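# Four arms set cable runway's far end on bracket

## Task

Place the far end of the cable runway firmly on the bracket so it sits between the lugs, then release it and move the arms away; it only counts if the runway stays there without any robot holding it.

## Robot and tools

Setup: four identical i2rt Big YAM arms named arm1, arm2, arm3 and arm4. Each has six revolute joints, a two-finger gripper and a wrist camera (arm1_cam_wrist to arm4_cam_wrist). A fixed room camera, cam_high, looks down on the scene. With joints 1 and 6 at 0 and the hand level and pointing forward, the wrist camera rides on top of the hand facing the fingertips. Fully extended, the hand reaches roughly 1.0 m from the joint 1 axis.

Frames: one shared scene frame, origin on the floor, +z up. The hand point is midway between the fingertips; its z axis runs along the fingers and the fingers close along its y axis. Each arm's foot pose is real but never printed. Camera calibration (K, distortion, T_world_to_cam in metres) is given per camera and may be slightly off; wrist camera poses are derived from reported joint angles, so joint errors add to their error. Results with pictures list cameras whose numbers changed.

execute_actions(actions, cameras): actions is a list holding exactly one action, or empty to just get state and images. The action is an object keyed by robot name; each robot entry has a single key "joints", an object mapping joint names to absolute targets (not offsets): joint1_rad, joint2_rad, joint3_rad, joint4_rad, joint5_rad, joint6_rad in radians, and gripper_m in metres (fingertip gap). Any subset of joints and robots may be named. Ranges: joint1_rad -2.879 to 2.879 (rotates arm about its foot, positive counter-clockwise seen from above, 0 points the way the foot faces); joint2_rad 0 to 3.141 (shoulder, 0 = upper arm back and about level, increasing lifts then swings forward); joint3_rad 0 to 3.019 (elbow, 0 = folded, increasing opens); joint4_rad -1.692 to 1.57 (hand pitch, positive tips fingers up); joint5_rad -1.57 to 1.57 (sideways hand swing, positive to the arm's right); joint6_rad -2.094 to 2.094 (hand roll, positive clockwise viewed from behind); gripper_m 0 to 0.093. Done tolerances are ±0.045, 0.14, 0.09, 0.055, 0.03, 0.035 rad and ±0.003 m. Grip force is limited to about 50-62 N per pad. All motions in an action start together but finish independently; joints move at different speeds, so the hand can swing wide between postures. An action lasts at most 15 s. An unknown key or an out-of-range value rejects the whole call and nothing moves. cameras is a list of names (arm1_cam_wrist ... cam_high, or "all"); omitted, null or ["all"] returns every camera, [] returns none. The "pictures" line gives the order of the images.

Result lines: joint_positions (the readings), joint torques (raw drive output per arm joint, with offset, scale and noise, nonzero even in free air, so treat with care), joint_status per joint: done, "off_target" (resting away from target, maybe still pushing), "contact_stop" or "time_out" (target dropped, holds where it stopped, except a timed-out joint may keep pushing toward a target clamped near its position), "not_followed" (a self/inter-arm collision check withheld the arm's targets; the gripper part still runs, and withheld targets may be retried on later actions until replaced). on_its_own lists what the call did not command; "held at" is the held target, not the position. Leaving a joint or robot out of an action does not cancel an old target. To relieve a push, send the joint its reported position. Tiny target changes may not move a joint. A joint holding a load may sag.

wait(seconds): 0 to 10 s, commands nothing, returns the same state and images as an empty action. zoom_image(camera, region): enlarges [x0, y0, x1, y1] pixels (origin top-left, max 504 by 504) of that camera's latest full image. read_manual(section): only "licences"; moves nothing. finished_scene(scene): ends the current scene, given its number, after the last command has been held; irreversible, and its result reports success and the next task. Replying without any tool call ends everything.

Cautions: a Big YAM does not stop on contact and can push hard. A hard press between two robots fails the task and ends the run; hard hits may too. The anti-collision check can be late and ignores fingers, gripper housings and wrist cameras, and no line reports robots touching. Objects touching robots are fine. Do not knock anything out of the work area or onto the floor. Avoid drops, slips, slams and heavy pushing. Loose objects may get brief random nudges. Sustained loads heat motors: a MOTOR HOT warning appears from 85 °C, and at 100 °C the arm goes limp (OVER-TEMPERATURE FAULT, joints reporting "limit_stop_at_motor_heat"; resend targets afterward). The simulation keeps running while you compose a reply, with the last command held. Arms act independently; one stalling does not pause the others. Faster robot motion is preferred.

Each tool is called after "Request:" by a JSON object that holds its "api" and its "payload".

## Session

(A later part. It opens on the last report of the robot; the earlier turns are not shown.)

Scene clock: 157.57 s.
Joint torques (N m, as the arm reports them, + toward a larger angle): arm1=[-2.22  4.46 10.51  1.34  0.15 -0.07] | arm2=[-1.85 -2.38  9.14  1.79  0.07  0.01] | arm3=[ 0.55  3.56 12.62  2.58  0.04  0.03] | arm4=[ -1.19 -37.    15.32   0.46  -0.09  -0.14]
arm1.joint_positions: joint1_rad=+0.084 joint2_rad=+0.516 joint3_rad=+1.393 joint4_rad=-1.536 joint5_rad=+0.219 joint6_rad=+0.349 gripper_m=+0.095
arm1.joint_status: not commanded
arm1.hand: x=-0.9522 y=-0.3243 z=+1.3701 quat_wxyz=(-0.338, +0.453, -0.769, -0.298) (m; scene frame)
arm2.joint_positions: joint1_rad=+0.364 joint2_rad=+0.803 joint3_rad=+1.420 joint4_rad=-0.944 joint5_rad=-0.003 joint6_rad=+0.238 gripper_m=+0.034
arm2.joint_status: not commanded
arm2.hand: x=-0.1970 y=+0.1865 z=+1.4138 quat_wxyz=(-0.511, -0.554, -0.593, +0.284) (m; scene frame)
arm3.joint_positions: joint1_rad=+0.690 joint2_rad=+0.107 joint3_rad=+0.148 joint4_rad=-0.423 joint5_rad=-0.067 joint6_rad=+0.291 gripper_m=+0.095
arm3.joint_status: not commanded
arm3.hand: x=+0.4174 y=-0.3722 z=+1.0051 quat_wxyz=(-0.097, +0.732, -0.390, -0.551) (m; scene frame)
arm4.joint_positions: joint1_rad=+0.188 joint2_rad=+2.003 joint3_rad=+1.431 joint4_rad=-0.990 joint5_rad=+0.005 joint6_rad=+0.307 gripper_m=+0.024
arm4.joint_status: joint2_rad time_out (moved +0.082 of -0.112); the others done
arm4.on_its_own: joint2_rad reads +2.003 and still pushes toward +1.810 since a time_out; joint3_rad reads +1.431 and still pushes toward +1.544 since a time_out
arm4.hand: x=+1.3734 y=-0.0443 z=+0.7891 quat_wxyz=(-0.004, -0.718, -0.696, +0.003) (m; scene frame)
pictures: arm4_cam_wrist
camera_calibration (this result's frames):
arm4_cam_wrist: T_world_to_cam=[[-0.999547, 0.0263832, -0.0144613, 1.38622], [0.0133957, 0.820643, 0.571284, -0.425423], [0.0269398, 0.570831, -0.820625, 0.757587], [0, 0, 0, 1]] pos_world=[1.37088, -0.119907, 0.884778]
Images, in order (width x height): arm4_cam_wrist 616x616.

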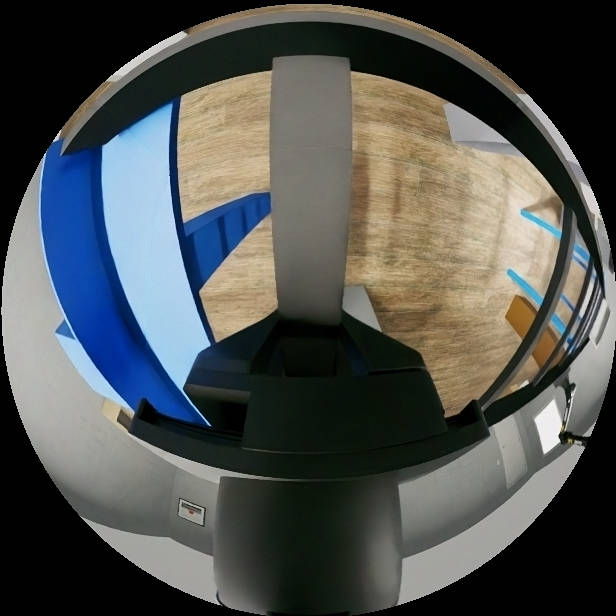

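Request:
{"api": "execute_actions", "payload": {"actions": [{"arm4":{"joints":{"joint1_rad":0.235,"joint2_rad":1.90,"joint4_rad":-1.02}}}], "cameras": ["arm4_cam_wrist","cam_high"]}}

Request:
{"api": "zoom_image", "payload": {"camera": "cam_high", "region": [540, 180, 610, 240]}}

Scene clock: 164.73 s.
Joint torques (N m, as the arm reports them, + toward a larger angle): arm1=[-2.13  4.51 10.52  1.38  0.15 -0.07] | arm2=[-1.85 -2.47  9.13  1.78  0.07  0.01] | arm3=[ 0.56  3.63 12.6   2.59  0.04  0.03] | arm4=[  0.5  -30.93  15.22  -0.3   -0.31  -0.32]
arm1.joint_positions: joint1_rad=+0.084 joint2_rad=+0.516 joint3_rad=+1.393 joint4_rad=-1.536 joint5_rad=+0.219 joint6_rad=+0.349 gripper_m=+0.095
arm1.joint_status: not commanded
arm1.hand: x=-0.9522 y=-0.3243 z=+1.3701 quat_wxyz=(-0.338, +0.453, -0.769, -0.298) (m; scene frame)
arm2.joint_positions: joint1_rad=+0.364 joint2_rad=+0.803 joint3_rad=+1.420 joint4_rad=-0.944 joint5_rad=-0.003 joint6_rad=+0.238 gripper_m=+0.034
arm2.joint_status: not commanded
arm2.hand: x=-0.1970 y=+0.1865 z=+1.4138 quat_wxyz=(-0.511, -0.554, -0.593, +0.284) (m; scene frame)
arm3.joint_positions: joint1_rad=+0.690 joint2_rad=+0.107 joint3_rad=+0.148 joint4_rad=-0.423 joint5_rad=-0.067 joint6_rad=+0.291 gripper_m=+0.095
arm3.joint_status: not commanded
arm3.hand: x=+0.4174 y=-0.3722 z=+1.0051 quat_wxyz=(-0.097, +0.732, -0.390, -0.551) (m; scene frame)
arm4.joint_positions: joint1_rad=+0.210 joint2_rad=+2.021 joint3_rad=+1.432 joint4_rad=-1.001 joint5_rad=+0.010 joint6_rad=+0.323 gripper_m=+0.024
arm4.joint_status: all done
arm4.on_its_own: joint3_rad reads +1.432 and still pushes toward +1.544 since a time_out
arm4.hand: x=+1.3826 y=-0.0364 z=+0.7795 quat_wxyz=(+0.010, -0.716, -0.698, -0.001) (m; scene frame)
pictures: arm4_cam_wrist, cam_high
camera_calibration (this result's frames):
arm4_cam_wrist: T_world_to_cam=[[-0.999785, 0.0207232, -0.000325692, 1.38419], [0.0165143, 0.806026, 0.59165, -0.447302], [0.0125234, 0.591518, -0.806195, 0.754458], [0, 0, 0, 1]] pos_world=[1.38183, -0.114423, 0.873337]
Images, in order (width x height): arm4_cam_wrist 616x616, cam_high 896x504.

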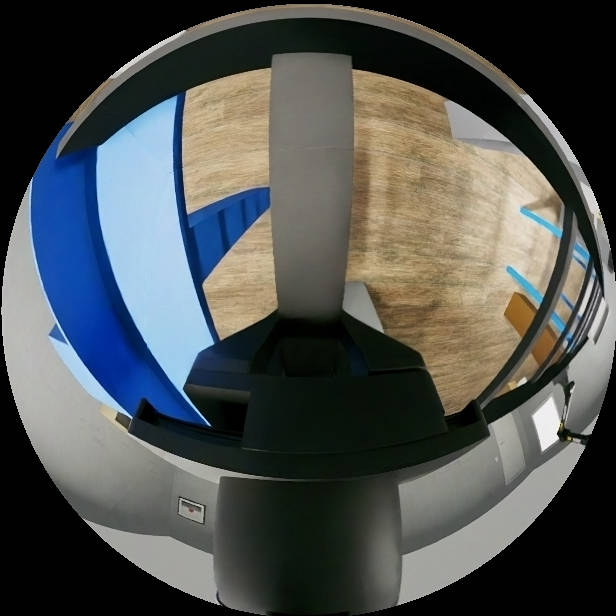

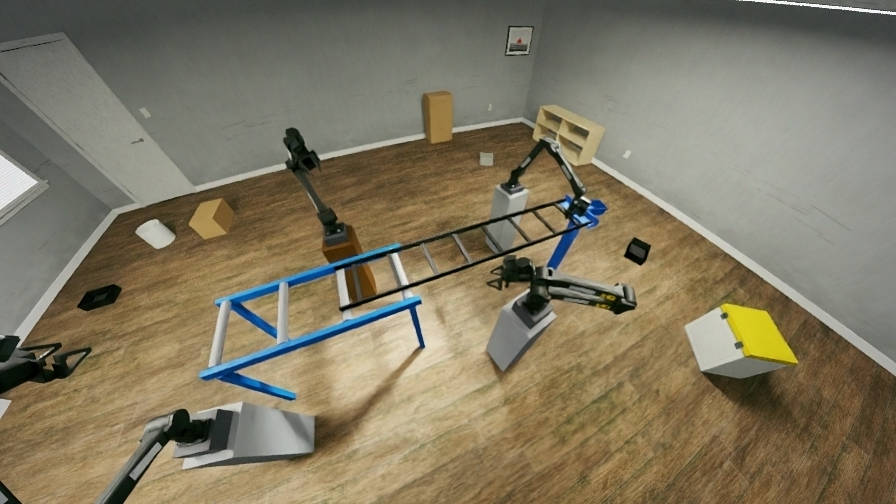

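Region (540, 180, 610, 240) of cam_high's 896x504 image, scaled by 7.200, with more detail than that image has; it fills the top 432 rows of this view, and the rest is white.

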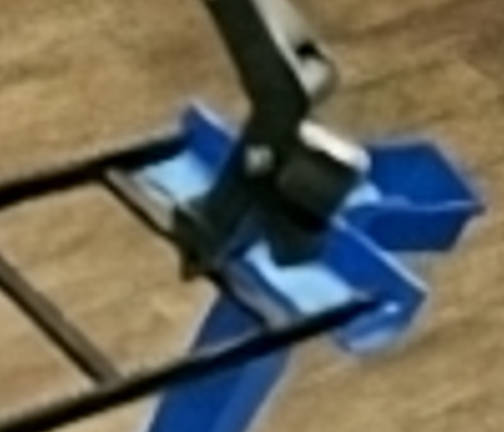

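Seated. Unload, release, retreat.

Request:
{"api": "execute_actions", "payload": {"actions": [{"arm4":{"joints":{"joint1_rad":0.21,"joint2_rad":2.015,"joint3_rad":1.445}}}], "cameras": []}}

Request:
{"api": "execute_actions", "payload": {"actions": [{"arm4":{"joints":{"gripper_m":0.055}}}], "cameras": []}}

Request:
{"api": "execute_actions", "payload": {"actions": [{"arm4":{"joints":{"joint2_rad":1.3}}}], "cameras": ["arm4_cam_wrist","cam_high"]}}

Request:
{"api": "zoom_image", "payload": {"camera": "cam_high", "region": [540, 180, 610, 240]}}

Scene clock: 171.83 s.
Joint torques (N m, as the arm reports them, + toward a larger angle): arm1=[-2.07  4.41 10.45  1.36  0.15 -0.07] | arm2=[-1.85 -2.5   9.14  1.77  0.07  0.01] | arm3=[ 0.56  3.64 12.62  2.58  0.04  0.03] | arm4=[ -1.05 -21.46   8.06  -0.29  -0.31  -0.3 ]
arm1.joint_positions: joint1_rad=+0.084 joint2_rad=+0.516 joint3_rad=+1.393 joint4_rad=-1.536 joint5_rad=+0.219 joint6_rad=+0.349 gripper_m=+0.095
arm1.joint_status: not commanded
arm1.hand: x=-0.9522 y=-0.3243 z=+1.3701 quat_wxyz=(-0.338, +0.453, -0.769, -0.298) (m; scene frame)
arm2.joint_positions: joint1_rad=+0.364 joint2_rad=+0.803 joint3_rad=+1.420 joint4_rad=-0.944 joint5_rad=-0.003 joint6_rad=+0.238 gripper_m=+0.034
arm2.joint_status: not commanded
arm2.hand: x=-0.1970 y=+0.1865 z=+1.4138 quat_wxyz=(-0.511, -0.554, -0.593, +0.284) (m; scene frame)
arm3.joint_positions: joint1_rad=+0.690 joint2_rad=+0.107 joint3_rad=+0.148 joint4_rad=-0.423 joint5_rad=-0.067 joint6_rad=+0.291 gripper_m=+0.095
arm3.joint_status: not commanded
arm3.hand: x=+0.4174 y=-0.3722 z=+1.0051 quat_wxyz=(-0.097, +0.732, -0.390, -0.551) (m; scene frame)
arm4.joint_positions: joint1_rad=+0.210 joint2_rad=+2.026 joint3_rad=+1.431 joint4_rad=-1.003 joint5_rad=+0.010 joint6_rad=+0.323 gripper_m=+0.024
arm4.joint_status: all done
arm4.hand: x=+1.3822 y=-0.0351 z=+0.7768 quat_wxyz=(+0.013, -0.716, -0.698, -0.003) (m; scene frame)
pictures: none
No camera images: the call's "cameras" was empty. Leave "cameras" out to get every camera's image.

Scene clock: 172.47 s.
Joint torques (N m, as the arm reports them, + toward a larger angle): arm1=[-2.21  4.53 10.47  1.41  0.16 -0.08] | arm2=[-1.78 -2.43  9.13  1.78  0.07  0.01] | arm3=[ 0.58  3.66 12.61  2.57  0.04  0.03] | arm4=[ -1.   -20.78   8.01  -0.06   0.    -0.21]
arm1.joint_positions: joint1_rad=+0.084 joint2_rad=+0.516 joint3_rad=+1.393 joint4_rad=-1.536 joint5_rad=+0.219 joint6_rad=+0.349 gripper_m=+0.095
arm1.joint_status: not commanded
arm1.hand: x=-0.9522 y=-0.3243 z=+1.3701 quat_wxyz=(-0.338, +0.453, -0.769, -0.298) (m; scene frame)
arm2.joint_positions: joint1_rad=+0.364 joint2_rad=+0.803 joint3_rad=+1.420 joint4_rad=-0.944 joint5_rad=-0.003 joint6_rad=+0.238 gripper_m=+0.034
arm2.joint_status: not commanded
arm2.hand: x=-0.1970 y=+0.1865 z=+1.4138 quat_wxyz=(-0.511, -0.554, -0.593, +0.284) (m; scene frame)
arm3.joint_positions: joint1_rad=+0.690 joint2_rad=+0.107 joint3_rad=+0.148 joint4_rad=-0.423 joint5_rad=-0.067 joint6_rad=+0.291 gripper_m=+0.095
arm3.joint_status: not commanded
arm3.hand: x=+0.4174 y=-0.3722 z=+1.0051 quat_wxyz=(-0.097, +0.732, -0.390, -0.551) (m; scene frame)
arm4.joint_positions: joint1_rad=+0.210 joint2_rad=+2.022 joint3_rad=+1.431 joint4_rad=-1.009 joint5_rad=+0.002 joint6_rad=+0.312 gripper_m=+0.055
arm4.joint_status: all done
arm4.hand: x=+1.3833 y=-0.0336 z=+0.7791 quat_wxyz=(+0.012, -0.712, -0.702, -0.007) (m; scene frame)
pictures: none
No camera images: the call's "cameras" was empty. Leave "cameras" out to get every camera's image.

Scene clock: 174.13 s.
Joint torques (N m, as the arm reports them, + toward a larger angle): arm1=[-2.1   4.56 10.48  1.36  0.15 -0.08] | arm2=[-1.84 -2.45  9.15  1.78  0.07  0.01] | arm3=[ 0.59  3.59 12.62  2.56  0.05  0.02] | arm4=[ -1.03 -11.12  10.57   1.21  -0.01  -0.23]
arm1.joint_positions: joint1_rad=+0.084 joint2_rad=+0.516 joint3_rad=+1.393 joint4_rad=-1.536 joint5_rad=+0.219 joint6_rad=+0.349 gripper_m=+0.095
arm1.joint_status: not commanded
arm1.hand: x=-0.9522 y=-0.3243 z=+1.3701 quat_wxyz=(-0.338, +0.453, -0.769, -0.298) (m; scene frame)
arm2.joint_positions: joint1_rad=+0.364 joint2_rad=+0.803 joint3_rad=+1.420 joint4_rad=-0.944 joint5_rad=-0.003 joint6_rad=+0.238 gripper_m=+0.034
arm2.joint_status: not commanded
arm2.hand: x=-0.1970 y=+0.1865 z=+1.4138 quat_wxyz=(-0.511, -0.554, -0.593, +0.284) (m; scene frame)
arm3.joint_positions: joint1_rad=+0.690 joint2_rad=+0.107 joint3_rad=+0.148 joint4_rad=-0.423 joint5_rad=-0.067 joint6_rad=+0.291 gripper_m=+0.095
arm3.joint_status: not commanded
arm3.hand: x=+0.4174 y=-0.3722 z=+1.0051 quat_wxyz=(-0.097, +0.732, -0.390, -0.551) (m; scene frame)
arm4.joint_positions: joint1_rad=+0.210 joint2_rad=+1.301 joint3_rad=+1.431 joint4_rad=-1.011 joint5_rad=+0.002 joint6_rad=+0.312 gripper_m=+0.055
arm4.joint_status: all done
arm4.hand: x=+1.3711 y=+0.0012 z=+1.1692 quat_wxyz=(-0.301, -0.670, -0.660, +0.156) (m; scene frame)
pictures: arm4_cam_wrist, cam_high
camera_calibration (this result's frames):
arm4_cam_wrist: T_world_to_cam=[[-0.976737, -0.0627442, -0.205058, 1.57988], [-0.0536213, 0.997321, -0.0497528, 0.137891], [0.20763, -0.0375999, -0.977485, 0.980023], [0, 0, 0, 1]] pos_world=[1.34704, -0.00154482, 1.28878]
Images, in order (width x height): arm4_cam_wrist 616x616, cam_high 896x504.

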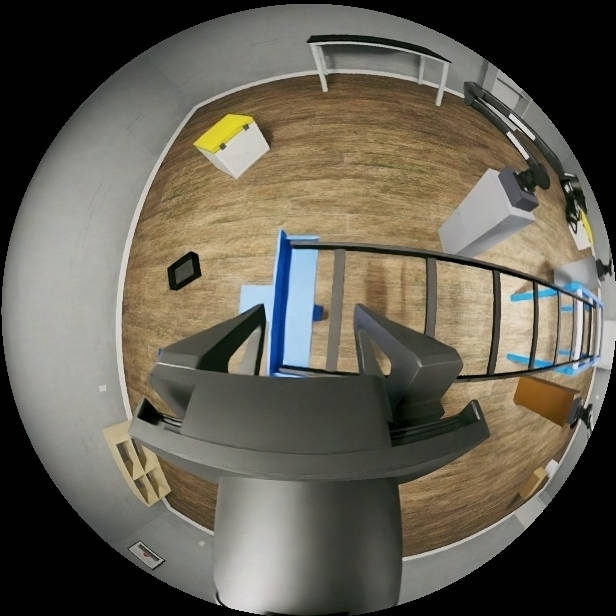

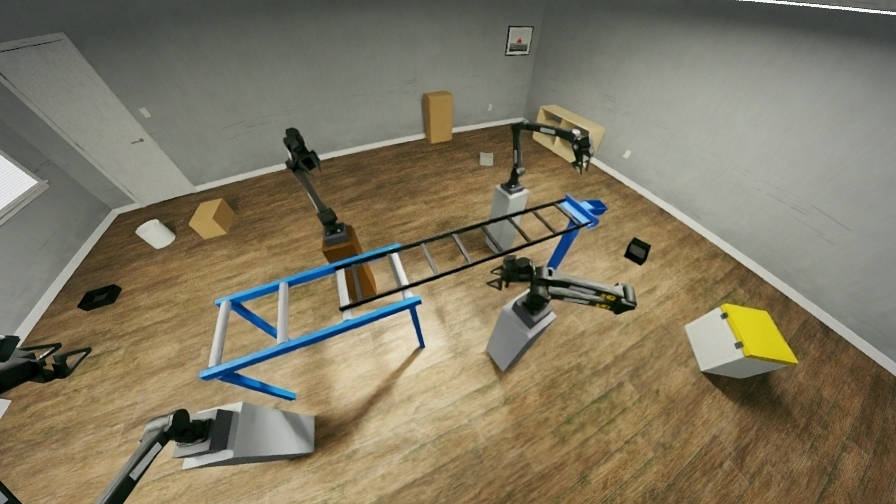

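Region (540, 180, 610, 240) of cam_high's 896x504 image, scaled by 7.200, with more detail than that image has; it fills the top 432 rows of this view, and the rest is white.

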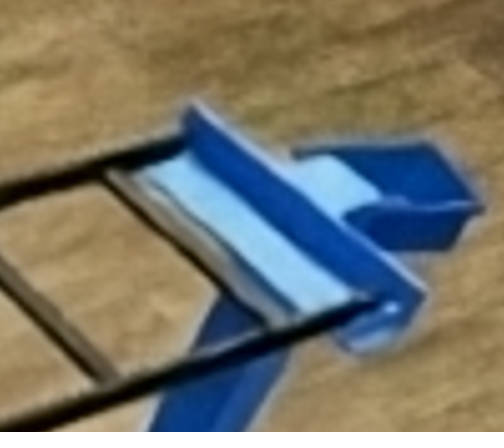

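Request:
{"api": "finished_scene", "payload": {"scene": 2}}

The scene is finished: the task was done.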